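# Place the yellow sponge beside the blue foam block

## Task

Set the yellow sponge on the same desk as the blue foam block, close beside it with only a small gap. The foam blocks must stay at their original spots and orientation. Nothing new may end up on the floor, and the cartons must remain standing on their desks. The robot must not tip or finish leaning, which counts as failure. The result only counts if it holds once the robot lets go.

## Robot and tools

ROBOT. A Hello Robot Stretch 3 with one arm. It has a two-wheel drive base (0.33 m long, 0.34 m wide), a lift that raises the arm along a mast, and an arm that telescopes out to the robot's right side. The base cannot slide sideways, so to move the gripper forward or back you drive the base. Turning in place pivots about the point midway between the drive wheels, 0.05 m behind the front edge. With the arm pulled in and the wrist folded, the wrist reaches 0.06 m past the right side and a turn sweeps a 0.28 m radius. An unfolded, level wrist sticks out further.

FRAMES. Base frame: origin on the floor between the drive wheels, x forward, y to the left, z up. The odometry frame is the base frame as it was when the scene began. hand_pose is reported in the base frame, at the point where closed fingertips meet; with all wrist joints at 0 its x axis points up, y back along the arm toward the mast, z toward the rear. Fingertip pads are round, 0.04 m wide.

execute_actions takes "actions", a list run in order (empty list = just report). Each action may hold "robot", "steps" (1 to 450 control steps, 30 per second, default 1) and "until". {"steps": n} alone waits. "robot" is one of: a command object; {"stop": true}, which brakes everything and clears the queue; or a list of up to 8 commands run one after another, where {"pause_s": s} (at most 15 s) can be inserted. A command object can contain:
- "base": exactly one key. "translate_m": a relative drive in metres from where the base is when that command starts, positive forward, magnitude at most 1. "rotate_rad": a relative turn in radians, positive counter-clockwise (left) seen from above, magnitude at most 3.2.
- "joints": absolute targets for the single arm and head, given by name in one object; unnamed joints keep their current target. lift_m 0 to 1.1 (arm height, m); arm_m 0 to 0.52 (extension, m); wrist_yaw_rad -1.345 to 4.42 (0 along the arm, positive swings toward the front, 3.0 folds over the base); wrist_pitch_rad -1.57 to 0.451 (0 level, negative tips fingers down); wrist_roll_rad -2.911 to 2.911 (0 = fingers side by side, level); gripper_m -0.089 to 0.179 (larger is wider; the real fingertip gap is smaller by about 0.007 nearly closed to 0.025 fully open, and zero below 0.007); head_pan_rad -3.953 to 1.73 (0 forward, positive left, -1.57 looks along the arm); head_tilt_rad -1.53 to 0.419 (negative looks down).
- "contact_limits": {"arm_m": effort percent 1 to 100}; the arm stops at that effort (negative when retracting). Lower is softer; too low stops instantly. It applies until arm_m's next command.
New commands take effect immediately and replace the remainder of any earlier queue; a target too near to brake for is overshot and then regained. Motions keep running between calls and while you think.
"until" ends an action early. {"robot": {"status": "ended"}} fires when nothing reports moving and no queue runs (or at once if the command is refused). Other fields use [op, value] with =, !=, <, <=, >, >= on printed numbers, e.g. {"lift_m": [">", 0.3]}; statuses accept a word or ["!=", "moving"]. {"any": {"status": "ended"}} fires when any one motion or the queue finishes.

zoom_image: {"camera": head_camera | nav_camera | wrist_camera, "region": [x0, y0, x1, y1]} in pixels of that camera's latest image, top-left origin, at most 504x504. head_camera (896x504) and nav_camera (672x504, fisheye) ride on the head; wrist_camera (644x364) is on the gripper.

finished_scene: {"scene": n}. Irreversible; call it only after all motion has ended.

SPEED. Fast driving (0.30 m/s, 1.9 rad/s) needs the arm stowed: lift_m under 0.30, arm_m under 0.03, wrist_yaw_rad over 2.54. Otherwise 0.10 m/s and 0.63 rad/s.

GRIPPING. Close to a gripper_m below the object's width (lower squeezes harder, but the stall guard may ease off and let it slip). Release by opening at least 0.02 beyond where the pads first touched. Neither the reading nor "done" proves a grasp; check the cameras. To re-squeeze, send a different value.

SELF-COLLISION. Fold or unfold the wrist only with lift_m between 0.32 and 0.95, wrist_pitch_rad -0.4 and roll near 0; once folded the lift may go down to 0.25. With yaw below -0.4 keep pitch at -0.5 or lower.

TIPPING. Pushing into something rigid with the gripper higher than about 0.45 m can topple the robot before the contact stop; do not push again after a contact_stop. Do not drive while holding or pressing on something fixed, and beware snagging furniture, especially reversing. If base_tilt shows a lean, undo the last move in small steps, pull the gripper free, and if still tipped lower lift_m to about 0.2.

RESULTS. Each result is one snapshot plus an image per camera. base_status gives progress as (done so far of goal). joint_goals and joint_status list each joint; statuses: moving, done (within tolerance), off_target (rested away from goal, may still push), contact_stop (lift/arm stopped on contact and went slack), time_out, stopped, not_commanded, torque_fault (wrist servo off about 10 s, limp, commands refused). measured_speeds are encoder speeds; motor_effort is percent with peak in brackets, fairly noisy. The line "robot: refusals= queue= queue_left=" counts refusals and pending commands; "refused:" and "dropped:" lines explain problems (indices from 0), "replaced:" is informational. robot.on_its_own appears when the robot changed a goal itself, a joint is slack or off, a motor is loaded at rest, or base_tilt has shifted 3 degrees or more. base_odometry counts wheel turns (slip included); heading is left-positive. lidar_m: 12 distances at 30-degree sectors from straight ahead counter-clockwise, in a plane 0.17 m up (sees legs, not tabletops). wrist_depth_mm and head_depth_mm are 7x7 grids of median depth.

AVOID dropping, slamming or shoving objects, knocking items off desks, moving the foam blocks or cartons, and finishing while anything still moves or while the robot is what keeps the sponge in place. Loose objects may occasionally get nudged by something external.

Each tool is called after "Request:" in YAML: its name, and indented under it one key for each argument.

## Session

Request:
execute_actions:
  actions: []

Scene clock: 0.00 s.
robot.base_odometry: x=+0.000 y=+0.000 heading=+0.000 (m, m, rad; robot's odometry frame)
robot.turned_by_wheels: +0.000 (rad since the last result)
robot.turned_by_imu: +0.000 (rad since the last result)
robot.base_tilt: forward=+0.3 right=+0.7 (deg)
robot.lidar_m: 1.21 1.41 1.75 1.67 1.95 1.85 1.95 2.50 2.27 2.13 1.79 1.51
robot.head_depth_mm: 1436 1434 1420 1410 1419 1393 1395 / 1457 1457 1443 1438 1427 1408 1397 / 1489 1442 1431 1438 1425 1396 1411 / 1506 1466 1458 1446 1449 1437 1423 / 1544 1489 1505 1480 1457 1455 1436 / 1588 1504 1509 1498 1477 1479 1476 / 1598 1447 1528 1510 1479 1426 1484
robot.base_status: not_commanded
robot.joint_positions: lift_m=+0.538 arm_m=+0.002 wrist_yaw_rad=+2.841 wrist_pitch_rad=-0.345 wrist_roll_rad=-0.009 gripper_m=+0.037 head_pan_rad=+0.011 head_tilt_rad=-0.005
robot.joint_goals: lift_m=+0.538 arm_m=+0.002 wrist_yaw_rad=+2.841 wrist_pitch_rad=-0.345 wrist_roll_rad=-0.009 gripper_m=+0.037 head_pan_rad=+0.011 head_tilt_rad=-0.005
robot.joint_status: lift_m=not_commanded arm_m=not_commanded wrist_yaw_rad=not_commanded wrist_pitch_rad=not_commanded wrist_roll_rad=not_commanded gripper_m=not_commanded head_pan_rad=not_commanded head_tilt_rad=not_commanded
robot.measured_speeds: translate_m=+0.000 rotate_rad=+0.000 lift_m=+0.000 arm_m=+0.000 wrist_yaw_rad=+0.000 wrist_pitch_rad=+0.000 wrist_roll_rad=+0.000 head_pan_rad=+0.000 head_tilt_rad=+0.000
robot: refusals=0 queue=idle queue_left=0
robot.motor_effort: left_wheel=-1 right_wheel=+0 lift_m=+27 arm_m=+0 wrist_yaw_rad=+0 wrist_pitch_rad=+7 wrist_roll_rad=+0 gripper_m=+0 head_pan_rad=+1 head_tilt_rad=+2 (%)
robot.hand_pose: x=+0.0477 y=+0.0758 z=+0.5670 quat_wxyz=(+0.224, +0.704, +0.017, +0.674) (m; robot's base frame)
robot.wrist_depth_mm: - - - - - - - / - - - - - - - / - - - - - - - / - - - - - - - / - - - - - - - / - 843 792 827 867 887 889 / 678 - 713 727 736 752 757
pictures: head_camera (sideways: a quarter turn clockwise sets it upright), nav_camera (sideways: a quarter turn counterclockwise sets it upright), wrist_camera
Images, in order (width x height): head_camera 896x504, nav_camera 672x504, wrist_camera 644x364.

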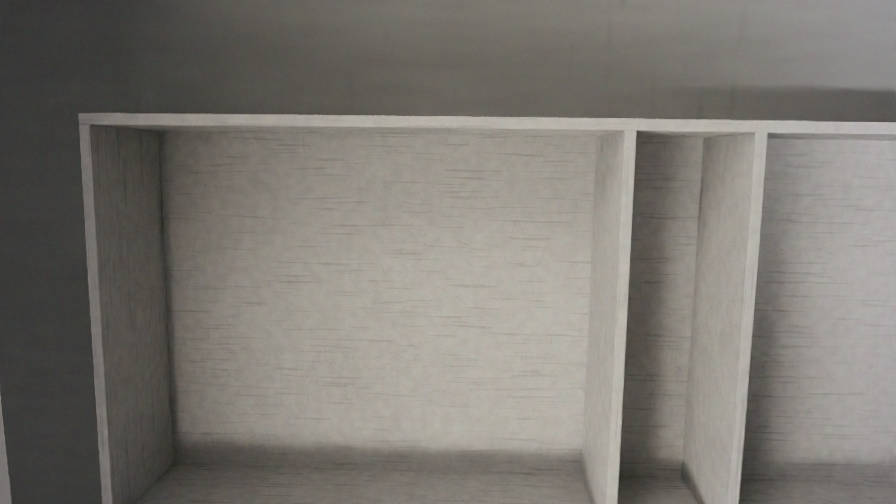

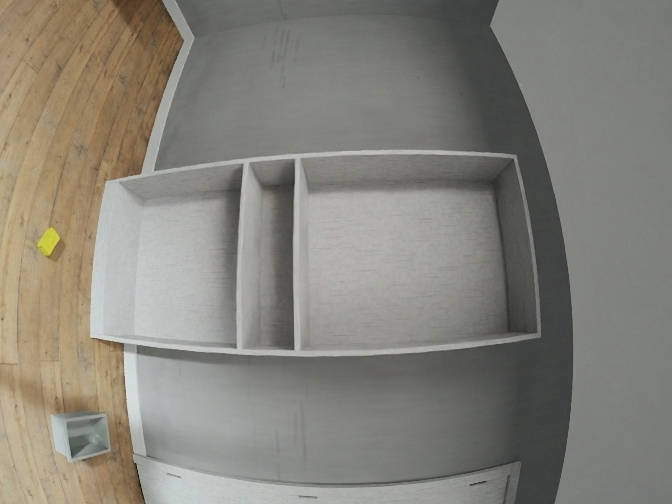

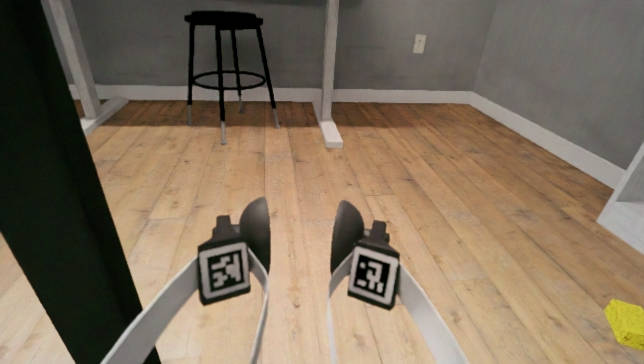

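Request:
execute_actions:
  actions:
    - {"robot":{"joints":{"head_tilt_rad":-0.8,"head_pan_rad":0.1}},"steps":100,"until":{"robot":{"status":"ended"}}}

Request:
execute_actions:
  actions:
    - {"robot":{"joints":{"head_tilt_rad":-0.5,"head_pan_rad":1.6}},"steps":100,"until":{"robot":{"status":"ended"}}}

Scene clock: 1.27 s.
robot.base_odometry: x=+0.000 y=+0.000 heading=+0.000 (m, m, rad; robot's odometry frame)
robot.turned_by_wheels: +0.000 (rad since the last result)
robot.turned_by_imu: +0.000 (rad since the last result)
robot.base_tilt: forward=+0.4 right=+0.7 (deg)
robot.lidar_m: 1.21 1.40 1.74 1.67 1.95 1.85 1.95 2.50 2.27 2.14 1.80 1.52
robot.head_depth_mm: 1174 1373 1598 1782 1591 1348 1178 / 1251 1334 1586 1784 1579 1345 1169 / 1277 1347 1659 1762 1574 1355 1173 / 1310 1490 1712 1751 1566 1340 1168 / 1336 1527 1756 1787 1519 1336 1167 / 1365 1533 1737 1767 1542 1327 1167 / 1227 1432 1931 1854 1556 1324 1153
robot.base_status: not_commanded
robot.joint_positions: lift_m=+0.538 arm_m=+0.002 wrist_yaw_rad=+2.841 wrist_pitch_rad=-0.345 wrist_roll_rad=-0.009 gripper_m=+0.037 head_pan_rad=+0.093 head_tilt_rad=-0.790
robot.joint_goals: lift_m=+0.538 arm_m=+0.002 wrist_yaw_rad=+2.841 wrist_pitch_rad=-0.345 wrist_roll_rad=-0.009 gripper_m=+0.037 head_pan_rad=+0.100 head_tilt_rad=-0.800
robot.joint_status: lift_m=not_commanded arm_m=not_commanded wrist_yaw_rad=not_commanded wrist_pitch_rad=not_commanded wrist_roll_rad=not_commanded gripper_m=not_commanded head_pan_rad=done head_tilt_rad=done
robot.measured_speeds: translate_m=+0.000 rotate_rad=+0.000 lift_m=+0.000 arm_m=+0.000 wrist_yaw_rad=+0.000 wrist_pitch_rad=+0.000 wrist_roll_rad=+0.000 head_pan_rad=+0.000 head_tilt_rad=+0.000
robot: refusals=0 queue=done queue_left=0
robot.motor_effort: left_wheel=-1(0) right_wheel=+0(0) lift_m=+27(27) arm_m=+0(0) wrist_yaw_rad=+0(1) wrist_pitch_rad=+8(8) wrist_roll_rad=+0(0) gripper_m=+1(0) head_pan_rad=+4(12) head_tilt_rad=-8(56) (%)
robot.hand_pose: x=+0.0477 y=+0.0758 z=+0.5670 quat_wxyz=(+0.224, +0.704, +0.017, +0.674) (m; robot's base frame)
robot.wrist_depth_mm: - - - - - - - / - - - - - - - / - - - - - - - / - - - - - - - / - - - - - - - / - 852 785 832 872 875 893 / 683 - 717 726 726 749 730
pictures: head_camera (sideways: a quarter turn clockwise sets it upright), nav_camera (sideways: a quarter turn counterclockwise sets it upright), wrist_camera
camera_calibration (this result's frames):
head_camera: T_world_to_cam=[[-0.680053, -0.0728456, -0.729535, 0.975259], [-0.0825945, 0.996329, -0.0224932, 0.033803], [0.728495, 0.044959, -0.683574, 0.842275], [0, 0, 0, 1]] pos_world=[0.0524261, -0.00050347, 1.288]
nav_camera: T_world_to_cam=[[0.734496, 0.0428946, 0.677256, -0.845916], [0.0765911, -0.996863, -0.0199272, 0.0770666], [0.674277, 0.0665082, -0.735478, 0.906904], [0, 0, 0, 1]] pos_world=[0.00391492, 0.0527935, 1.24145]
wrist_camera: T_world_to_cam=[[0.954297, -0.292087, 0.0632634, -0.0655843], [-0.102657, -0.519173, -0.848482, 0.55038], [0.280675, 0.803209, -0.52543, 0.392283], [0, 0, 0, 1]] pos_world=[0.00898336, -0.0484998, 0.677254]
Images, in order (width x height): head_camera 896x504, nav_camera 672x504, wrist_camera 644x364.

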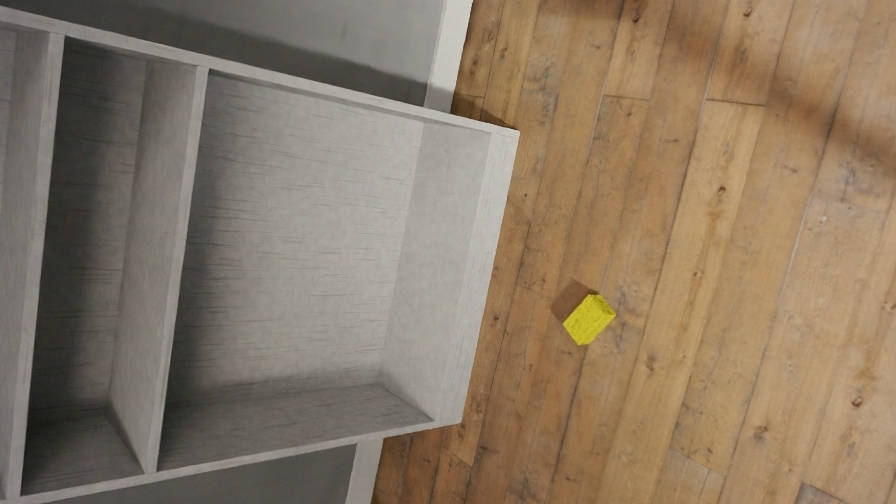

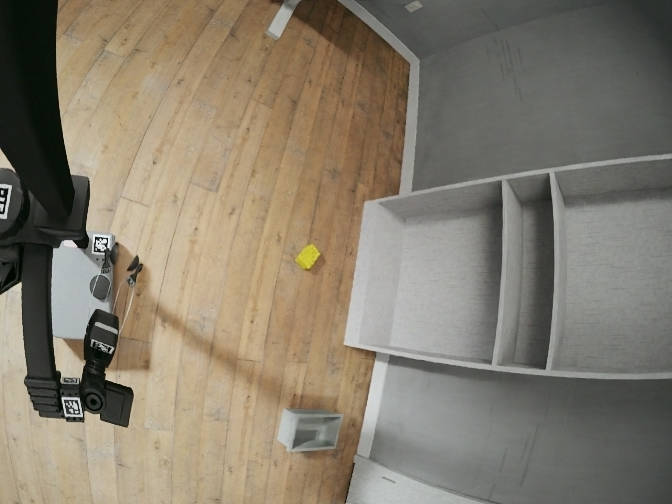

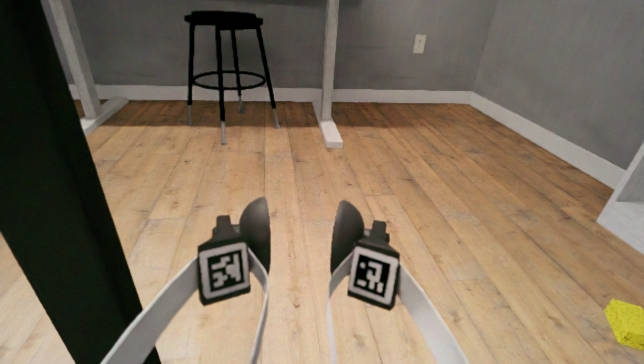

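Scene clock: 2.60 s.
robot.base_odometry: x=+0.000 y=+0.000 heading=+0.000 (m, m, rad; robot's odometry frame)
robot.turned_by_wheels: +0.000 (rad since the last result)
robot.turned_by_imu: +0.000 (rad since the last result)
robot.base_tilt: forward=+0.4 right=+0.7 (deg)
robot.lidar_m: 1.21 1.41 1.75 1.67 1.95 1.85 1.95 2.50 2.27 2.13 1.80 1.51
robot.head_depth_mm: 1814 1953 1696 2251 1983 1658 1352 / 1840 1953 1487 2344 2121 1649 1352 / 1875 1956 2216 2311 2009 1647 1354 / 1872 1545 2274 2383 1994 1642 1340 / 1929 1528 2289 2508 2082 1623 1341 / 1964 2040 2308 2544 2066 1625 1331 / 2010 2137 1969 2532 2056 1624 1334
robot.base_status: not_commanded
robot.joint_positions: lift_m=+0.538 arm_m=+0.002 wrist_yaw_rad=+2.841 wrist_pitch_rad=-0.345 wrist_roll_rad=-0.009 gripper_m=+0.037 head_pan_rad=+1.593 head_tilt_rad=-0.508
robot.joint_goals: lift_m=+0.538 arm_m=+0.002 wrist_yaw_rad=+2.841 wrist_pitch_rad=-0.345 wrist_roll_rad=-0.009 gripper_m=+0.037 head_pan_rad=+1.600 head_tilt_rad=-0.500
robot.joint_status: lift_m=not_commanded arm_m=not_commanded wrist_yaw_rad=not_commanded wrist_pitch_rad=not_commanded wrist_roll_rad=not_commanded gripper_m=not_commanded head_pan_rad=done head_tilt_rad=done
robot.measured_speeds: translate_m=+0.000 rotate_rad=+0.000 lift_m=+0.000 arm_m=+0.000 wrist_yaw_rad=+0.000 wrist_pitch_rad=+0.000 wrist_roll_rad=+0.000 head_pan_rad=+0.000 head_tilt_rad=+0.000
robot: refusals=0 queue=done queue_left=0
robot.motor_effort: left_wheel=-1(1) right_wheel=+0(0) lift_m=+27(27) arm_m=+0(0) wrist_yaw_rad=+0(0) wrist_pitch_rad=+9(8) wrist_roll_rad=+0(0) gripper_m=+0(0) head_pan_rad=+4(38) head_tilt_rad=+5(35) (%)
robot.hand_pose: x=+0.0477 y=+0.0758 z=+0.5670 quat_wxyz=(+0.224, +0.704, +0.017, +0.674) (m; robot's base frame)
robot.wrist_depth_mm: - - - - - - - / - - - - - - - / - - - - - - - / - - - - - - - / - - - - - - - / - 849 787 826 872 877 902 / 681 - 700 723 727 745 758
pictures: head_camera (sideways: a quarter turn clockwise sets it upright), nav_camera (sideways: a quarter turn counterclockwise sets it upright), wrist_camera
camera_calibration (this result's frames):
head_camera: T_world_to_cam=[[0.0193062, -0.4535, -0.891047, 1.18156], [-0.999808, -0.0057693, -0.0187264, 0.0345017], [0.0033517, 0.891238, -0.453524, 0.547409], [0, 0, 0, 1]] pos_world=[0.00984886, 0.0481657, 1.30174]
nav_camera: T_world_to_cam=[[0.0141611, 0.518193, 0.855146, -1.0734], [0.99965, 0.0117848, -0.0236953, 0.0763496], [-0.0223565, 0.855183, -0.517845, 0.628051], [0, 0, 0, 1]] pos_world=[-0.0470813, 0.0182297, 1.24496]
wrist_camera: T_world_to_cam=[[0.954297, -0.292087, 0.0632636, -0.0655844], [-0.102657, -0.519172, -0.848482, 0.55038], [0.280675, 0.803209, -0.52543, 0.392283], [0, 0, 0, 1]] pos_world=[0.00898335, -0.0484998, 0.677254]
Images, in order (width x height): head_camera 896x504, nav_camera 672x504, wrist_camera 644x364.

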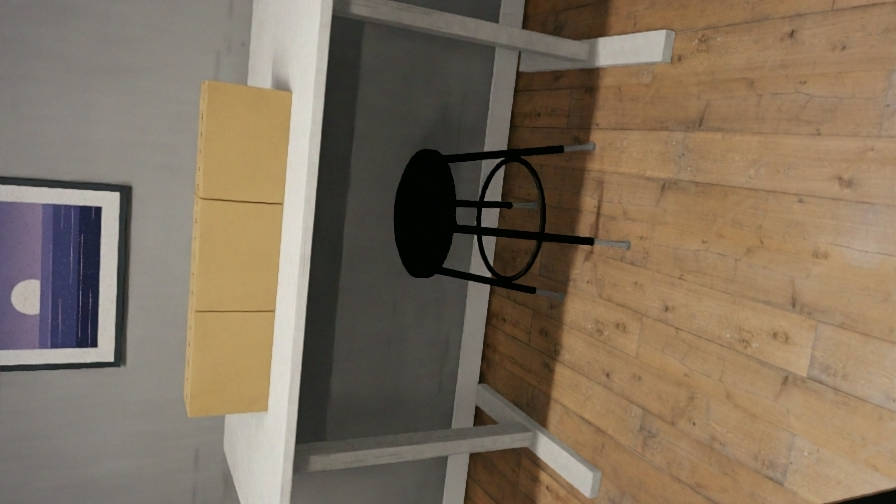

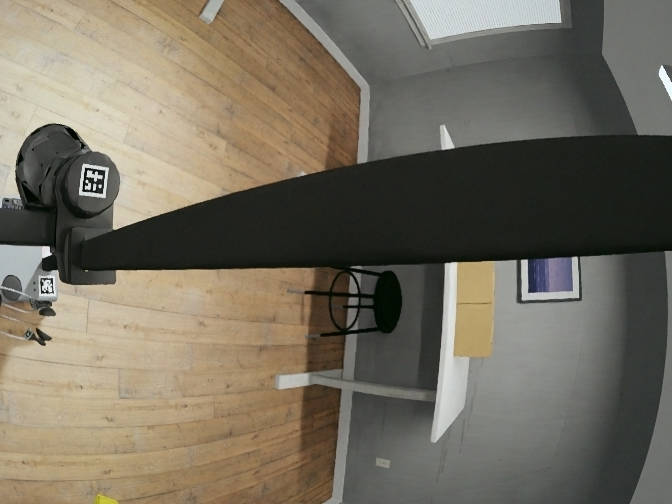

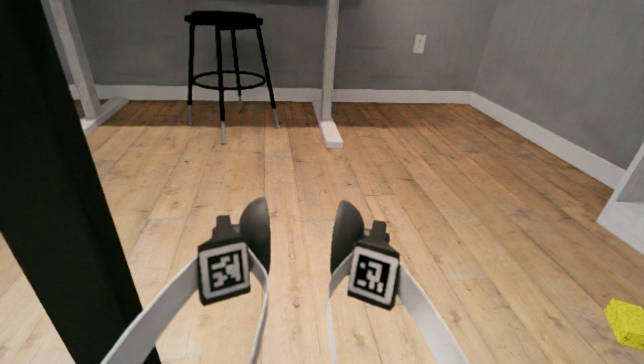

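Request:
execute_actions:
  actions:
    - {"robot":{"joints":{"head_tilt_rad":-0.4,"head_pan_rad":-1.6}},"steps":150,"until":{"robot":{"status":"ended"}}}

Request:
execute_actions:
  actions:
    - {"robot":{"joints":{"head_tilt_rad":-0.4,"head_pan_rad":-3.0}},"steps":150,"until":{"robot":{"status":"ended"}}}

Scene clock: 5.10 s.
robot.base_odometry: x=+0.000 y=+0.000 heading=+0.000 (m, m, rad; robot's odometry frame)
robot.turned_by_wheels: +0.000 (rad since the last result)
robot.turned_by_imu: +0.000 (rad since the last result)
robot.base_tilt: forward=+0.3 right=+0.7 (deg)
robot.lidar_m: 1.21 1.41 1.75 1.67 1.95 1.85 1.96 2.51 2.27 2.13 1.79 1.51
robot.head_depth_mm: 2137 2287 1797 2610 2446 1840 1468 / 2183 2331 1821 2664 2476 1822 1459 / 2205 2354 1853 2740 2423 1813 1465 / 2233 2367 2464 2737 2364 1829 1454 / 2266 2445 2551 2802 2415 1801 1444 / 2330 2463 2623 2830 2401 1792 1436 / 2335 2479 2665 2870 2389 1801 1435
robot.base_status: not_commanded
robot.joint_positions: lift_m=+0.538 arm_m=+0.002 wrist_yaw_rad=+2.841 wrist_pitch_rad=-0.345 wrist_roll_rad=-0.009 gripper_m=+0.037 head_pan_rad=-1.593 head_tilt_rad=-0.409
robot.joint_goals: lift_m=+0.538 arm_m=+0.002 wrist_yaw_rad=+2.841 wrist_pitch_rad=-0.345 wrist_roll_rad=-0.009 gripper_m=+0.037 head_pan_rad=-1.600 head_tilt_rad=-0.400
robot.joint_status: lift_m=not_commanded arm_m=not_commanded wrist_yaw_rad=not_commanded wrist_pitch_rad=not_commanded wrist_roll_rad=not_commanded gripper_m=not_commanded head_pan_rad=done head_tilt_rad=done
robot.measured_speeds: translate_m=+0.000 rotate_rad=+0.000 lift_m=+0.000 arm_m=+0.000 wrist_yaw_rad=+0.000 wrist_pitch_rad=+0.000 wrist_roll_rad=+0.000 head_pan_rad=+0.000 head_tilt_rad=+0.000
robot: refusals=0 queue=done queue_left=0
robot.motor_effort: left_wheel=-1(1) right_wheel=+0(0) lift_m=+26(27) arm_m=+0(0) wrist_yaw_rad=+0(0) wrist_pitch_rad=+8(8) wrist_roll_rad=+0(0) gripper_m=+0(1) head_pan_rad=-3(38) head_tilt_rad=+5(20) (%)
robot.hand_pose: x=+0.0477 y=+0.0758 z=+0.5670 quat_wxyz=(+0.224, +0.704, +0.017, +0.674) (m; robot's base frame)
robot.wrist_depth_mm: - - - - - - - / - - - - - - - / - - - - - - - / - - - - - - - / - - - - - - - / - 855 768 834 871 887 891 / 680 - 704 725 736 737 725
pictures: head_camera (sideways: a quarter turn clockwise sets it upright), nav_camera (sideways: a quarter turn counterclockwise sets it upright), wrist_camera
camera_calibration (this result's frames):
head_camera: T_world_to_cam=[[-0.00134932, 0.363832, -0.931464, 1.23442], [0.999058, -0.0399146, -0.017038, 0.0201128], [-0.043378, -0.930609, -0.363436, 0.430462], [0, 0, 0, 1]] pos_world=[0.000244369, -0.0477288, 1.30661]
nav_camera: T_world_to_cam=[[-0.0349979, -0.430222, 0.902045, -1.13427], [-0.999255, 0.0297441, -0.0245833, 0.0897022], [-0.0162543, -0.902233, -0.430942, 0.514937], [0, 0, 0, 1]] pos_world=[0.0583083, -0.0260611, 1.24727]
wrist_camera: T_world_to_cam=[[0.954297, -0.292087, 0.0632637, -0.0655845], [-0.102657, -0.519172, -0.848482, 0.55038], [0.280675, 0.803209, -0.52543, 0.392283], [0, 0, 0, 1]] pos_world=[0.00898337, -0.0484998, 0.677254]
Images, in order (width x height): head_camera 896x504, nav_camera 672x504, wrist_camera 644x364.

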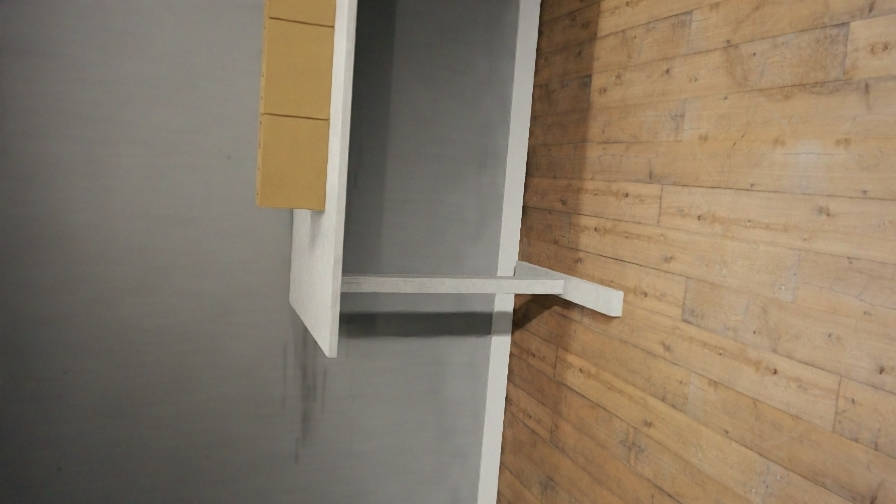

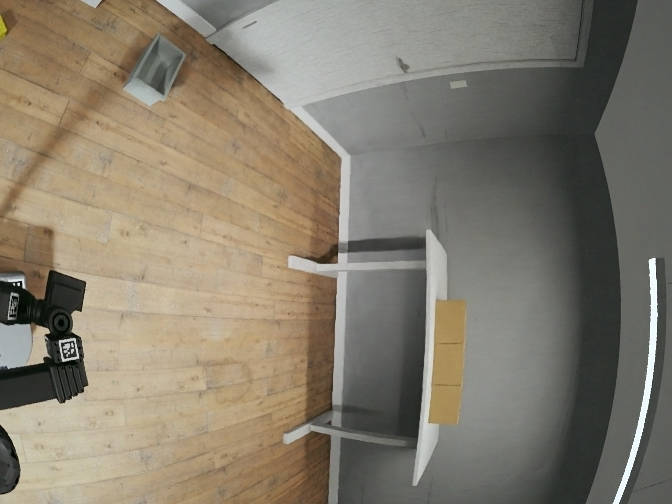

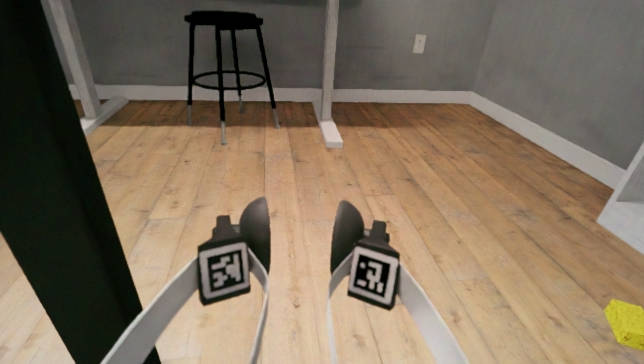

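Scene clock: 6.37 s.
robot.base_odometry: x=+0.000 y=+0.000 heading=+0.000 (m, m, rad; robot's odometry frame)
robot.turned_by_wheels: +0.000 (rad since the last result)
robot.turned_by_imu: +0.000 (rad since the last result)
robot.base_tilt: forward=+0.4 right=+0.7 (deg)
robot.lidar_m: 1.21 1.41 1.74 1.67 1.95 1.85 1.95 2.50 2.27 2.13 1.80 1.51
robot.head_depth_mm: 1871 1991 2109 1538 2327 1826 1459 / 1940 2072 2148 1611 2408 1831 1459 / 1987 2126 2221 1656 2417 1818 1454 / 2044 2179 2305 1727 2402 1818 1454 / 2110 2241 2396 2034 2308 1823 1448 / 2164 2325 2511 2650 2384 1778 1435 / 2239 2449 2622 2822 2398 1792 1434
robot.base_status: not_commanded
robot.joint_positions: lift_m=+0.538 arm_m=+0.002 wrist_yaw_rad=+2.841 wrist_pitch_rad=-0.345 wrist_roll_rad=-0.009 gripper_m=+0.037 head_pan_rad=-2.993 head_tilt_rad=-0.409
robot.joint_goals: lift_m=+0.538 arm_m=+0.002 wrist_yaw_rad=+2.841 wrist_pitch_rad=-0.345 wrist_roll_rad=-0.009 gripper_m=+0.037 head_pan_rad=-3.000 head_tilt_rad=-0.400
robot.joint_status: lift_m=not_commanded arm_m=not_commanded wrist_yaw_rad=not_commanded wrist_pitch_rad=not_commanded wrist_roll_rad=not_commanded gripper_m=not_commanded head_pan_rad=done head_tilt_rad=done
robot.measured_speeds: translate_m=+0.000 rotate_rad=+0.000 lift_m=+0.000 arm_m=+0.000 wrist_yaw_rad=+0.000 wrist_pitch_rad=+0.000 wrist_roll_rad=+0.000 head_pan_rad=+0.000 head_tilt_rad=+0.000
robot: refusals=0 queue=done queue_left=0
robot.motor_effort: left_wheel=-1(1) right_wheel=+0(0) lift_m=+27(27) arm_m=+0(0) wrist_yaw_rad=+0(0) wrist_pitch_rad=+8(8) wrist_roll_rad=+0(0) gripper_m=+0(0) head_pan_rad=-3(37) head_tilt_rad=+7(7) (%)
robot.hand_pose: x=+0.0477 y=+0.0758 z=+0.5670 quat_wxyz=(+0.224, +0.704, +0.017, +0.674) (m; robot's base frame)
robot.wrist_depth_mm: - - - - - - - / - - - - - - - / - - - - - - - / - - - - - - - / - - - - - - - / - 849 771 833 862 884 894 / 674 - 712 715 735 755 754
pictures: head_camera (sideways: a quarter turn clockwise sets it upright), nav_camera (sideways: a quarter turn counterclockwise sets it upright), wrist_camera
camera_calibration (this result's frames):
head_camera: T_world_to_cam=[[0.358301, 0.0631682, -0.931467, 1.23223], [0.130473, -0.991305, -0.0170378, 0.025411], [-0.924444, -0.115427, -0.363428, 0.435826], [0, 0, 0, 1]] pos_world=[-0.0419295, -0.00234188, 1.30661]
nav_camera: T_world_to_cam=[[-0.429903, -0.0386339, 0.902048, -1.13186], [-0.14053, 0.989771, -0.0245834, 0.0844641], [-0.891872, -0.137333, -0.430935, 0.520269], [0, 0, 0, 1]] pos_world=[-0.0107087, -0.0558783, 1.24727]
wrist_camera: T_world_to_cam=[[0.954297, -0.292087, 0.0632635, -0.0655844], [-0.102657, -0.519173, -0.848482, 0.55038], [0.280675, 0.803209, -0.52543, 0.392283], [0, 0, 0, 1]] pos_world=[0.00898337, -0.0484998, 0.677254]
Images, in order (width x height): head_camera 896x504, nav_camera 672x504, wrist_camera 644x364.

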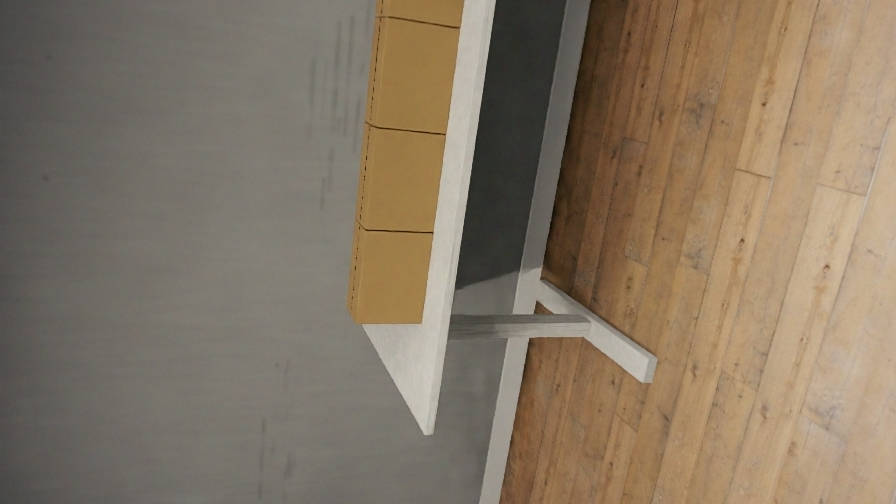

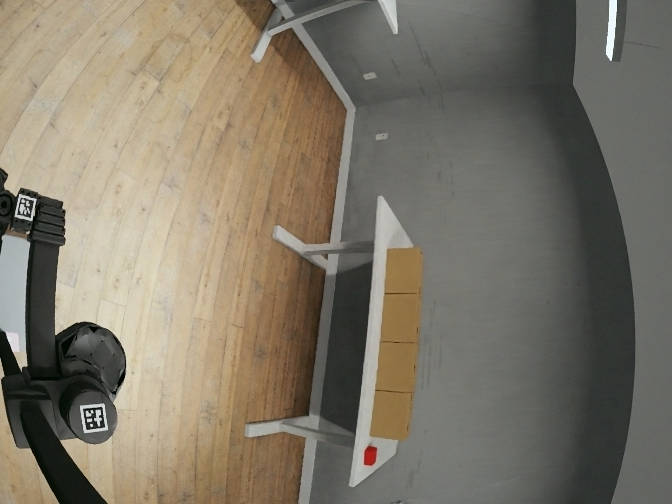

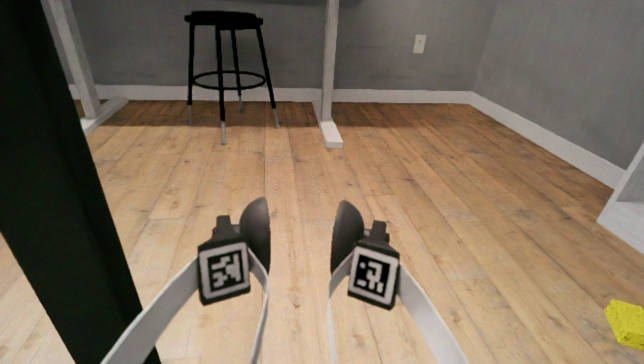

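Request:
execute_actions:
  actions:
    - {"robot":[{"base":{"translate_m":0.35},"joints":{"wrist_pitch_rad":-0.4,"wrist_yaw_rad":0.0,"head_pan_rad":-1.57,"head_tilt_rad":-1.1,"gripper_m":0.15}},{"base":{"rotate_rad":1.86},"joints":{"wrist_pitch_rad":-1.57,"lift_m":0.4,"arm_m":0.2}}],"steps":450,"until":{"robot":{"status":"ended"}}}

Scene clock: 16.07 s.
robot.base_odometry: x=+0.350 y=+0.000 heading=+1.860 (m, m, rad; robot's odometry frame)
robot.turned_by_wheels: +1.860 (rad since the last result)
robot.turned_by_imu: +1.868 (rad since the last result)
robot.base_tilt: forward=+0.4 right=+0.7 (deg)
robot.lidar_m: 1.52 2.70 2.17 2.29 2.74 2.17 1.70 1.22 0.88 1.08 1.59 1.64
robot.head_depth_mm: 838 1227 1454 1438 1339 1221 1128 / 1104 1293 1491 1441 1343 1225 1131 / 1153 1377 1537 1480 - 1238 - / 1217 1448 1536 1495 1288 1225 - / 1217 1427 1555 1469 1325 1202 1101 / 1113 1660 1608 1457 1323 1201 1098 / 1511 1777 1631 1453 1316 1190 1100
robot.base_status: done (rotate_rad +1.8599 of +1.8600)
robot.joint_positions: lift_m=+0.400 arm_m=+0.200 wrist_yaw_rad=+0.000 wrist_pitch_rad=-1.564 wrist_roll_rad=-0.009 gripper_m=+0.150 head_pan_rad=-1.577 head_tilt_rad=-1.087
robot.joint_goals: lift_m=+0.400 arm_m=+0.200 wrist_yaw_rad=+0.000 wrist_pitch_rad=-1.570 wrist_roll_rad=-0.009 gripper_m=+0.150 head_pan_rad=-1.570 head_tilt_rad=-1.100
robot.joint_status: lift_m=done arm_m=done wrist_yaw_rad=done wrist_pitch_rad=done wrist_roll_rad=not_commanded gripper_m=done head_pan_rad=done head_tilt_rad=done
robot.measured_speeds: translate_m=+0.000 rotate_rad=+0.000 lift_m=+0.000 arm_m=+0.000 wrist_yaw_rad=+0.000 wrist_pitch_rad=+0.000 wrist_roll_rad=+0.000 head_pan_rad=+0.000 head_tilt_rad=+0.000
robot: refusals=0 queue=done queue_left=0
robot.motor_effort: left_wheel=-4(8) right_wheel=+3(6) lift_m=+25(27) arm_m=+3(5) wrist_yaw_rad=+0(1) wrist_pitch_rad=-4(8) wrist_roll_rad=+0(0) gripper_m=+1(88) head_pan_rad=+4(40) head_tilt_rad=-9(56) (%)
robot.hand_pose: x=-0.0216 y=-0.3223 z=+0.2824 quat_wxyz=(+0.504, +0.500, -0.499, -0.496) (m; robot's base frame)
robot.wrist_depth_mm: 394 396 402 402 406 412 416 / 404 407 410 415 422 424 426 / 416 415 422 428 433 439 442 / 426 430 434 441 447 451 458 / 438 445 444 450 458 461 464 / - 459 460 462 465 - 480 / 473 466 475 - - 498 500
pictures: head_camera (sideways: a quarter turn clockwise sets it upright), nav_camera (sideways: a quarter turn counterclockwise sets it upright), wrist_camera
camera_calibration (this result's frames):
head_camera: T_world_to_cam=[[-0.00414909, 0.867435, -0.497533, 0.668857], [0.999656, -0.00929056, -0.0245343, 0.0298494], [-0.0259043, -0.497464, -0.867098, 1.0855], [0, 0, 0, 1]] pos_world=[0.00105518, -0.0399137, 1.27475]
nav_camera: T_world_to_cam=[[-0.0309333, -0.901105, 0.432497, -0.522382], [-0.999521, 0.0274643, -0.0142666, 0.0762548], [0.00097752, -0.432731, -0.901523, 1.12687], [0, 0, 0, 1]] pos_world=[0.0589578, 0.0148143, 1.24291]
wrist_camera: T_world_to_cam=[[-0.998019, -0.0599363, 0.0191396, -0.0526646], [-0.0548597, 0.977904, 0.201726, 0.282061], [-0.0308074, 0.200277, -0.979255, 0.509115], [0, 0, 0, 1]] pos_world=[-0.021402, -0.380949, 0.442662]
Images, in order (width x height): head_camera 896x504, nav_camera 672x504, wrist_camera 644x364.

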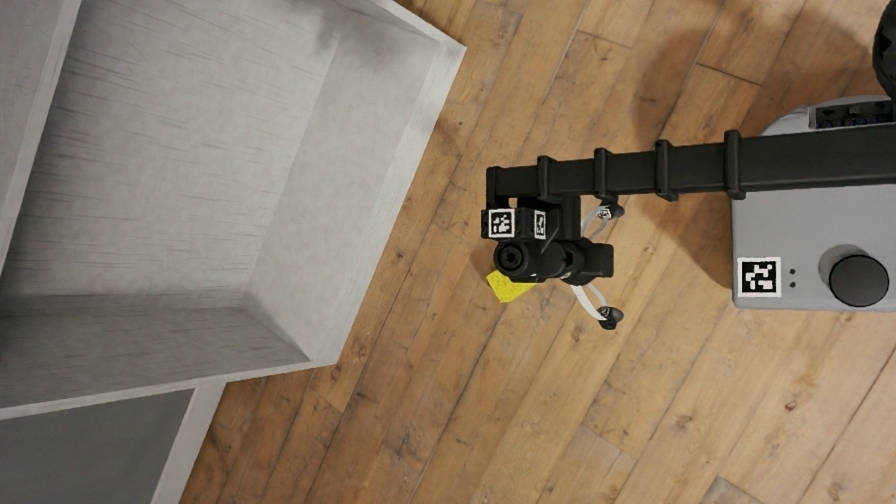

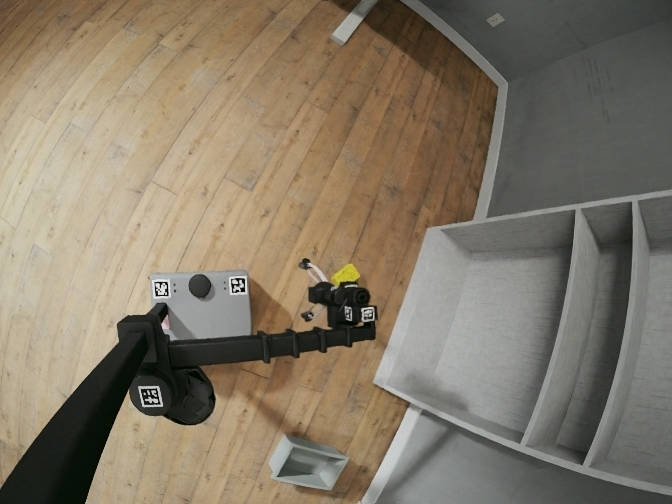

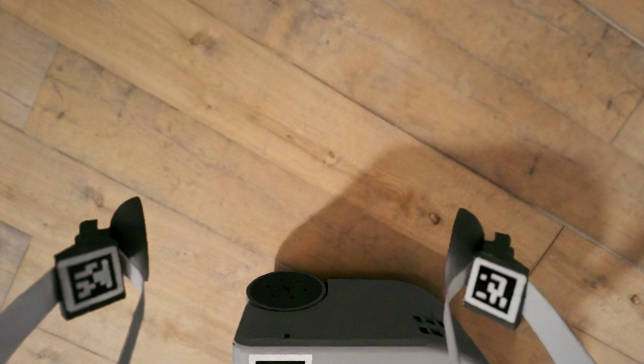

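Request:
execute_actions:
  actions:
    - {"robot":{"joints":{"arm_m":0.46,"lift_m":0.3,"wrist_roll_rad":0.4}},"steps":450,"until":{"robot":{"status":"ended"}}}

Scene clock: 19.23 s.
robot.base_odometry: x=+0.350 y=+0.000 heading=+1.860 (m, m, rad; robot's odometry frame)
robot.turned_by_wheels: +0.000 (rad since the last result)
robot.turned_by_imu: +0.000 (rad since the last result)
robot.base_tilt: forward=+0.3 right=+0.7 (deg)
robot.lidar_m: 1.51 2.71 2.17 2.30 2.74 2.16 1.68 1.22 0.87 1.09 1.59 1.64
robot.head_depth_mm: 839 1222 1451 1437 1347 1215 1117 / 1099 1302 1481 1432 1337 1214 1132 / 1148 1364 1527 1452 1335 1229 - / 1217 1459 1546 1448 1331 1228 - / 1215 1433 1564 1464 1326 1205 1099 / 1111 1661 1610 1471 1310 1196 1097 / 1503 1769 1631 1446 1309 1190 1096
robot.base_status: done (rotate_rad +1.8599 of +1.8600)
robot.joint_positions: lift_m=+0.300 arm_m=+0.460 wrist_yaw_rad=+0.000 wrist_pitch_rad=-1.565 wrist_roll_rad=+0.397 gripper_m=+0.150 head_pan_rad=-1.577 head_tilt_rad=-1.087
robot.joint_goals: lift_m=+0.300 arm_m=+0.460 wrist_yaw_rad=+0.000 wrist_pitch_rad=-1.570 wrist_roll_rad=+0.400 gripper_m=+0.150 head_pan_rad=-1.570 head_tilt_rad=-1.100
robot.joint_status: lift_m=done arm_m=done wrist_yaw_rad=done wrist_pitch_rad=done wrist_roll_rad=done gripper_m=done head_pan_rad=done head_tilt_rad=done
robot.measured_speeds: translate_m=+0.000 rotate_rad=+0.000 lift_m=+0.000 arm_m=+0.000 wrist_yaw_rad=+0.000 wrist_pitch_rad=+0.000 wrist_roll_rad=+0.000 head_pan_rad=+0.000 head_tilt_rad=+0.000
robot: refusals=0 queue=done queue_left=0
robot.motor_effort: left_wheel=-3(3) right_wheel=+3(3) lift_m=+25(24) arm_m=+3(2) wrist_yaw_rad=+0(0) wrist_pitch_rad=-3(4) wrist_roll_rad=+1(1) gripper_m=+1(0) head_pan_rad=+4(3) head_tilt_rad=-10(9) (%)
robot.hand_pose: x=-0.0216 y=-0.5820 z=+0.1824 quat_wxyz=(+0.393, +0.390, -0.590, -0.587) (m; robot's base frame)
robot.wrist_depth_mm: 304 306 306 309 313 318 319 / 312 315 318 320 322 326 328 / 320 324 325 329 333 334 339 / 331 332 330 296 345 343 348 / 338 345 348 349 354 359 361 / - 355 359 361 364 - 370 / 362 364 372 372 376 383 383
pictures: head_camera (sideways: a quarter turn clockwise sets it upright), nav_camera (sideways: a quarter turn counterclockwise sets it upright), wrist_camera
camera_calibration (this result's frames):
head_camera: T_world_to_cam=[[-0.00414899, 0.867435, -0.497533, 0.668857], [0.999656, -0.00929068, -0.0245343, 0.0298494], [-0.0259043, -0.497464, -0.867098, 1.0855], [0, 0, 0, 1]] pos_world=[0.00105517, -0.0399137, 1.27475]
nav_camera: T_world_to_cam=[[-0.0309334, -0.901105, 0.432497, -0.522382], [-0.999521, 0.0274644, -0.0142666, 0.0762548], [0.000977468, -0.432731, -0.901523, 1.12687], [0, 0, 0, 1]] pos_world=[0.0589578, 0.0148143, 1.24291]
wrist_camera: T_world_to_cam=[[-0.940514, 0.339332, 0.0169466, 0.167683], [0.335567, 0.919956, 0.202672, 0.530703], [0.053183, 0.196303, -0.9791, 0.462692], [0, 0, 0, 1]] pos_world=[-0.0449857, -0.635951, 0.342621]
Images, in order (width x height): head_camera 896x504, nav_camera 672x504, wrist_camera 644x364.

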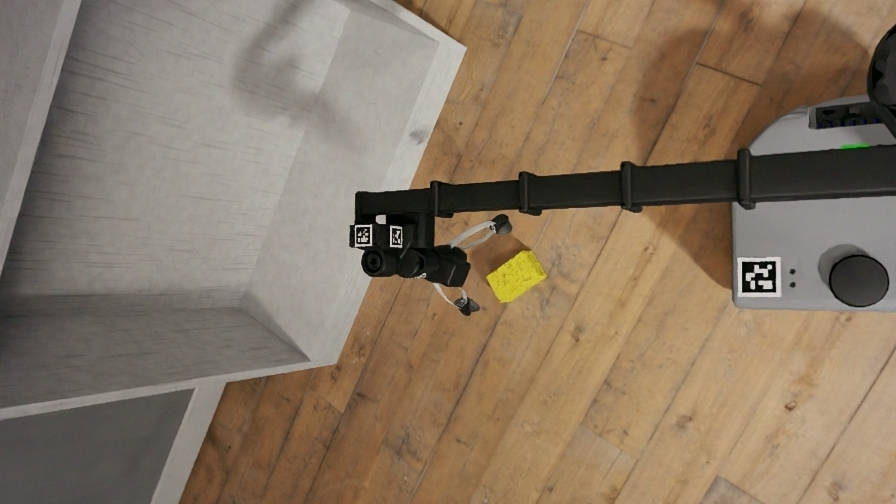

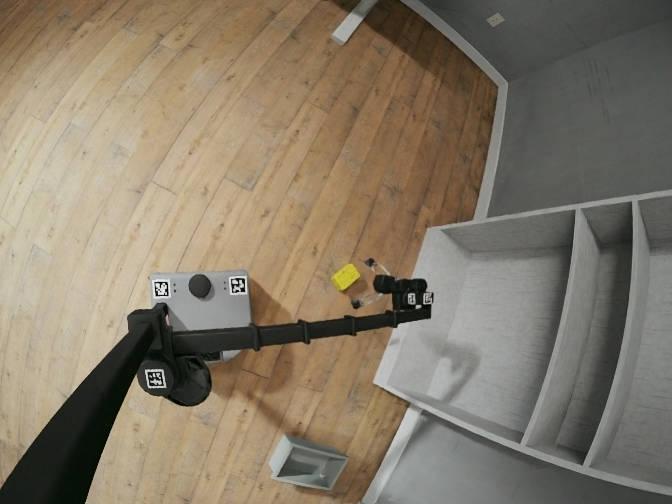

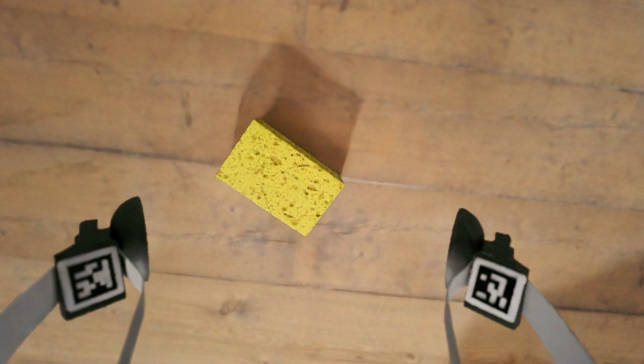

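Request:
execute_actions:
  actions:
    - {"robot":{"base":{"translate_m":0.025},"joints":{"arm_m":0.47,"lift_m":0.21,"wrist_roll_rad":-0.58}},"steps":450,"until":{"robot":{"status":"ended"}}}

Scene clock: 21.30 s.
robot.base_odometry: x=+0.343 y=+0.024 heading=+1.860 (m, m, rad; robot's odometry frame)
robot.turned_by_wheels: +0.000 (rad since the last result)
robot.turned_by_imu: +0.000 (rad since the last result)
robot.base_tilt: forward=+0.3 right=+0.7 (deg)
robot.lidar_m: 1.49 2.70 2.15 2.29 2.77 2.19 1.70 1.24 0.89 1.08 1.60 1.63
robot.head_depth_mm: 845 1234 1479 1444 1343 1219 1116 / 1115 1307 1496 1445 1341 1216 1134 / 1160 1386 1538 1489 1334 1221 - / 1227 1476 1558 1435 1323 1219 - / 1186 1406 1558 1471 1329 1199 1107 / 1337 1714 1638 1455 1319 1201 1104 / 1536 1797 1631 1451 1312 1200 1093
robot.base_status: done (translate_m +0.0250 of +0.0250)
robot.joint_positions: lift_m=+0.210 arm_m=+0.470 wrist_yaw_rad=+0.000 wrist_pitch_rad=-1.565 wrist_roll_rad=-0.576 gripper_m=+0.150 head_pan_rad=-1.577 head_tilt_rad=-1.087
robot.joint_goals: lift_m=+0.210 arm_m=+0.470 wrist_yaw_rad=+0.000 wrist_pitch_rad=-1.570 wrist_roll_rad=-0.580 gripper_m=+0.150 head_pan_rad=-1.570 head_tilt_rad=-1.100
robot.joint_status: lift_m=done arm_m=done wrist_yaw_rad=done wrist_pitch_rad=done wrist_roll_rad=done gripper_m=done head_pan_rad=done head_tilt_rad=done
robot.measured_speeds: translate_m=+0.000 rotate_rad=+0.000 lift_m=+0.000 arm_m=+0.000 wrist_yaw_rad=+0.000 wrist_pitch_rad=+0.000 wrist_roll_rad=+0.000 head_pan_rad=+0.000 head_tilt_rad=+0.000
robot: refusals=0 queue=done queue_left=0
robot.motor_effort: left_wheel=-4(5) right_wheel=+3(8) lift_m=+25(25) arm_m=+3(3) wrist_yaw_rad=+0(0) wrist_pitch_rad=-3(3) wrist_roll_rad=-2(2) gripper_m=+1(0) head_pan_rad=+4(4) head_tilt_rad=-8(9) (%)
robot.hand_pose: x=-0.0215 y=-0.5921 z=+0.0925 quat_wxyz=(+0.623, +0.620, -0.338, -0.337) (m; robot's base frame)
robot.wrist_depth_mm: 220 222 225 229 230 235 237 / 226 230 232 234 238 241 244 / 234 236 237 238 244 248 251 / 239 242 244 203 253 256 258 / 246 250 253 211 260 264 267 / - 260 261 265 269 - 277 / 263 267 269 273 278 283 286
pictures: head_camera (sideways: a quarter turn clockwise sets it upright), nav_camera (sideways: a quarter turn counterclockwise sets it upright), wrist_camera
camera_calibration (this result's frames):
head_camera: T_world_to_cam=[[-0.00418104, 0.867435, -0.497532, 0.668856], [0.999656, -0.00925372, -0.0245343, 0.0298494], [-0.0258859, -0.497464, -0.867098, 1.0855], [0, 0, 0, 1]] pos_world=[0.00105665, -0.0399139, 1.27475]
nav_camera: T_world_to_cam=[[-0.0309001, -0.901106, 0.432496, -0.522381], [-0.999522, 0.0274275, -0.0142666, 0.0762548], [0.000993465, -0.43273, -0.901523, 1.12687], [0, 0, 0, 1]] pos_world=[0.0589572, 0.0148163, 1.24291]
wrist_camera: T_world_to_cam=[[-0.809592, -0.586595, 0.02162, -0.373129], [-0.570796, 0.795311, 0.204139, 0.464757], [-0.136942, 0.152929, -0.978703, 0.346747], [0, 0, 0, 1]] pos_world=[0.0106829, -0.64153, 0.252554]
Images, in order (width x height): head_camera 896x504, nav_camera 672x504, wrist_camera 644x364.

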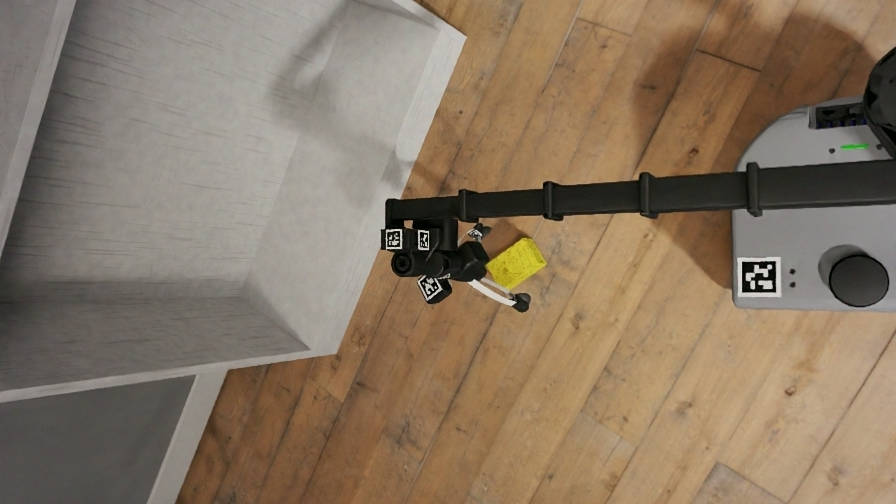

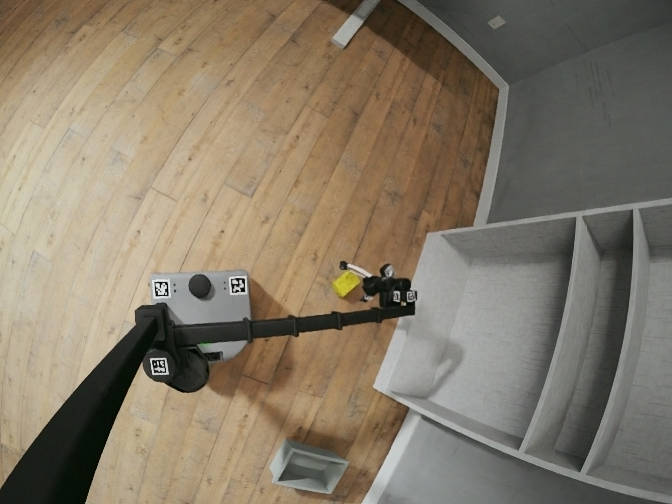

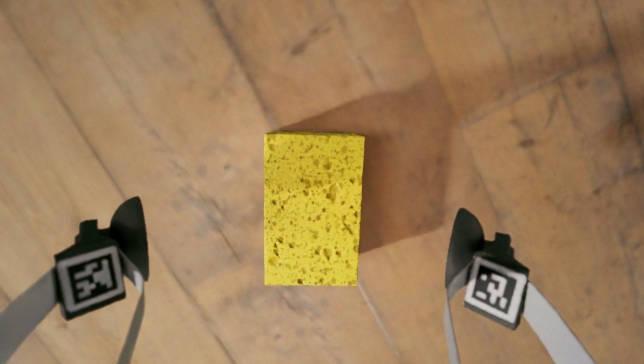

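Request:
execute_actions:
  actions:
    - {"robot":[{"joints":{"lift_m":0.156}},{"joints":{"gripper_m":0.03}}],"steps":450,"until":{"robot":{"status":"ended"}}}

Scene clock: 24.30 s.
robot.base_odometry: x=+0.343 y=+0.024 heading=+1.860 (m, m, rad; robot's odometry frame)
robot.turned_by_wheels: +0.000 (rad since the last result)
robot.turned_by_imu: +0.000 (rad since the last result)
robot.base_tilt: forward=+0.4 right=+0.7 (deg)
robot.lidar_m: 1.49 2.70 2.15 2.29 2.78 2.19 1.71 1.23 0.89 1.08 1.61 1.63
robot.head_depth_mm: 846 1235 1469 1442 1344 1223 1118 / 1115 1307 1504 1449 1337 1218 1133 / 1163 1389 1535 1481 1339 1231 - / 1222 1480 1560 1508 1324 1220 - / 1190 1395 1561 1479 1321 1208 1099 / 1340 1730 1649 1457 1315 1197 1102 / 1522 1780 1640 1452 1312 1191 1093
robot.base_status: done (translate_m +0.0250 of +0.0250)
robot.joint_positions: lift_m=+0.156 arm_m=+0.470 wrist_yaw_rad=+0.000 wrist_pitch_rad=-1.565 wrist_roll_rad=-0.576 gripper_m=+0.031 head_pan_rad=-1.577 head_tilt_rad=-1.087
robot.joint_goals: lift_m=+0.156 arm_m=+0.470 wrist_yaw_rad=+0.000 wrist_pitch_rad=-1.570 wrist_roll_rad=-0.580 gripper_m=+0.030 head_pan_rad=-1.570 head_tilt_rad=-1.100
robot.joint_status: lift_m=done arm_m=done wrist_yaw_rad=done wrist_pitch_rad=done wrist_roll_rad=done gripper_m=done head_pan_rad=done head_tilt_rad=done
robot.measured_speeds: translate_m=+0.000 rotate_rad=+0.000 lift_m=+0.000 arm_m=+0.000 wrist_yaw_rad=+0.000 wrist_pitch_rad=+0.000 wrist_roll_rad=+0.000 head_pan_rad=+0.000 head_tilt_rad=+0.000
robot: refusals=0 queue=done queue_left=0
robot.motor_effort: left_wheel=-4(3) right_wheel=+3(3) lift_m=+24(24) arm_m=+3(3) wrist_yaw_rad=+0(0) wrist_pitch_rad=-3(4) wrist_roll_rad=-2(2) gripper_m=-17(89) head_pan_rad=+4(4) head_tilt_rad=-8(8) (%)
robot.hand_pose: x=-0.0215 y=-0.5921 z=+0.0385 quat_wxyz=(+0.623, +0.620, -0.338, -0.337) (m; robot's base frame)
robot.wrist_depth_mm: 172 174 177 179 181 184 185 / 178 179 181 184 186 188 190 / 183 184 185 187 191 194 197 / 188 190 189 149 197 200 204 / 193 194 152 153 203 206 209 / 199 200 158 159 210 213 217 / 205 208 210 213 218 220 223
pictures: head_camera (sideways: a quarter turn clockwise sets it upright), nav_camera (sideways: a quarter turn counterclockwise sets it upright), wrist_camera
camera_calibration (this result's frames):
head_camera: T_world_to_cam=[[-0.00418094, 0.867435, -0.497532, 0.668856], [0.999656, -0.00925384, -0.0245343, 0.0298494], [-0.025886, -0.497464, -0.867098, 1.0855], [0, 0, 0, 1]] pos_world=[0.00105664, -0.0399139, 1.27475]
nav_camera: T_world_to_cam=[[-0.0309002, -0.901106, 0.432496, -0.522381], [-0.999522, 0.0274276, -0.0142666, 0.0762548], [0.000993413, -0.43273, -0.901523, 1.12687], [0, 0, 0, 1]] pos_world=[0.0589572, 0.0148163, 1.24291]
wrist_camera: T_world_to_cam=[[-0.809577, -0.586616, 0.0216201, -0.371975], [-0.570817, 0.795296, 0.20414, 0.475771], [-0.136946, 0.152926, -0.978703, 0.2939], [0, 0, 0, 1]] pos_world=[0.0106842, -0.64153, 0.198559]
Images, in order (width x height): head_camera 896x504, nav_camera 672x504, wrist_camera 644x364.

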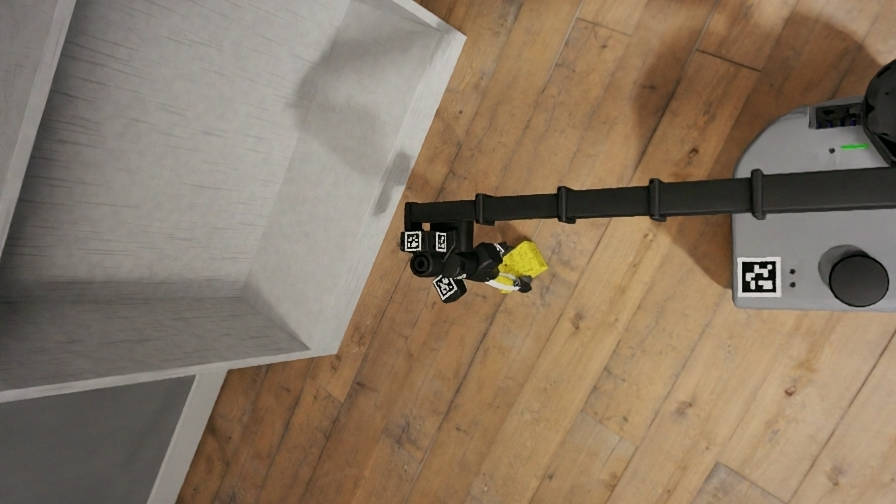

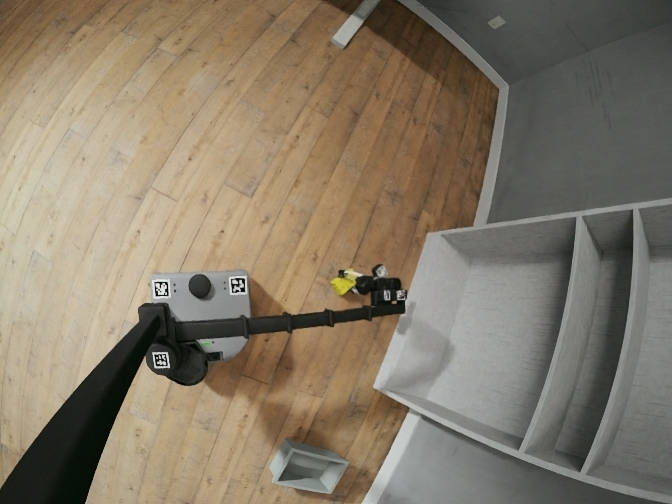

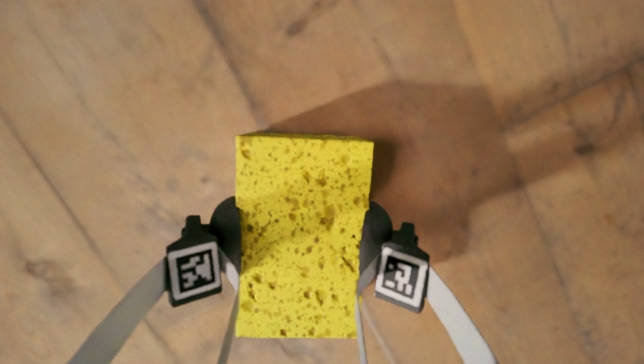

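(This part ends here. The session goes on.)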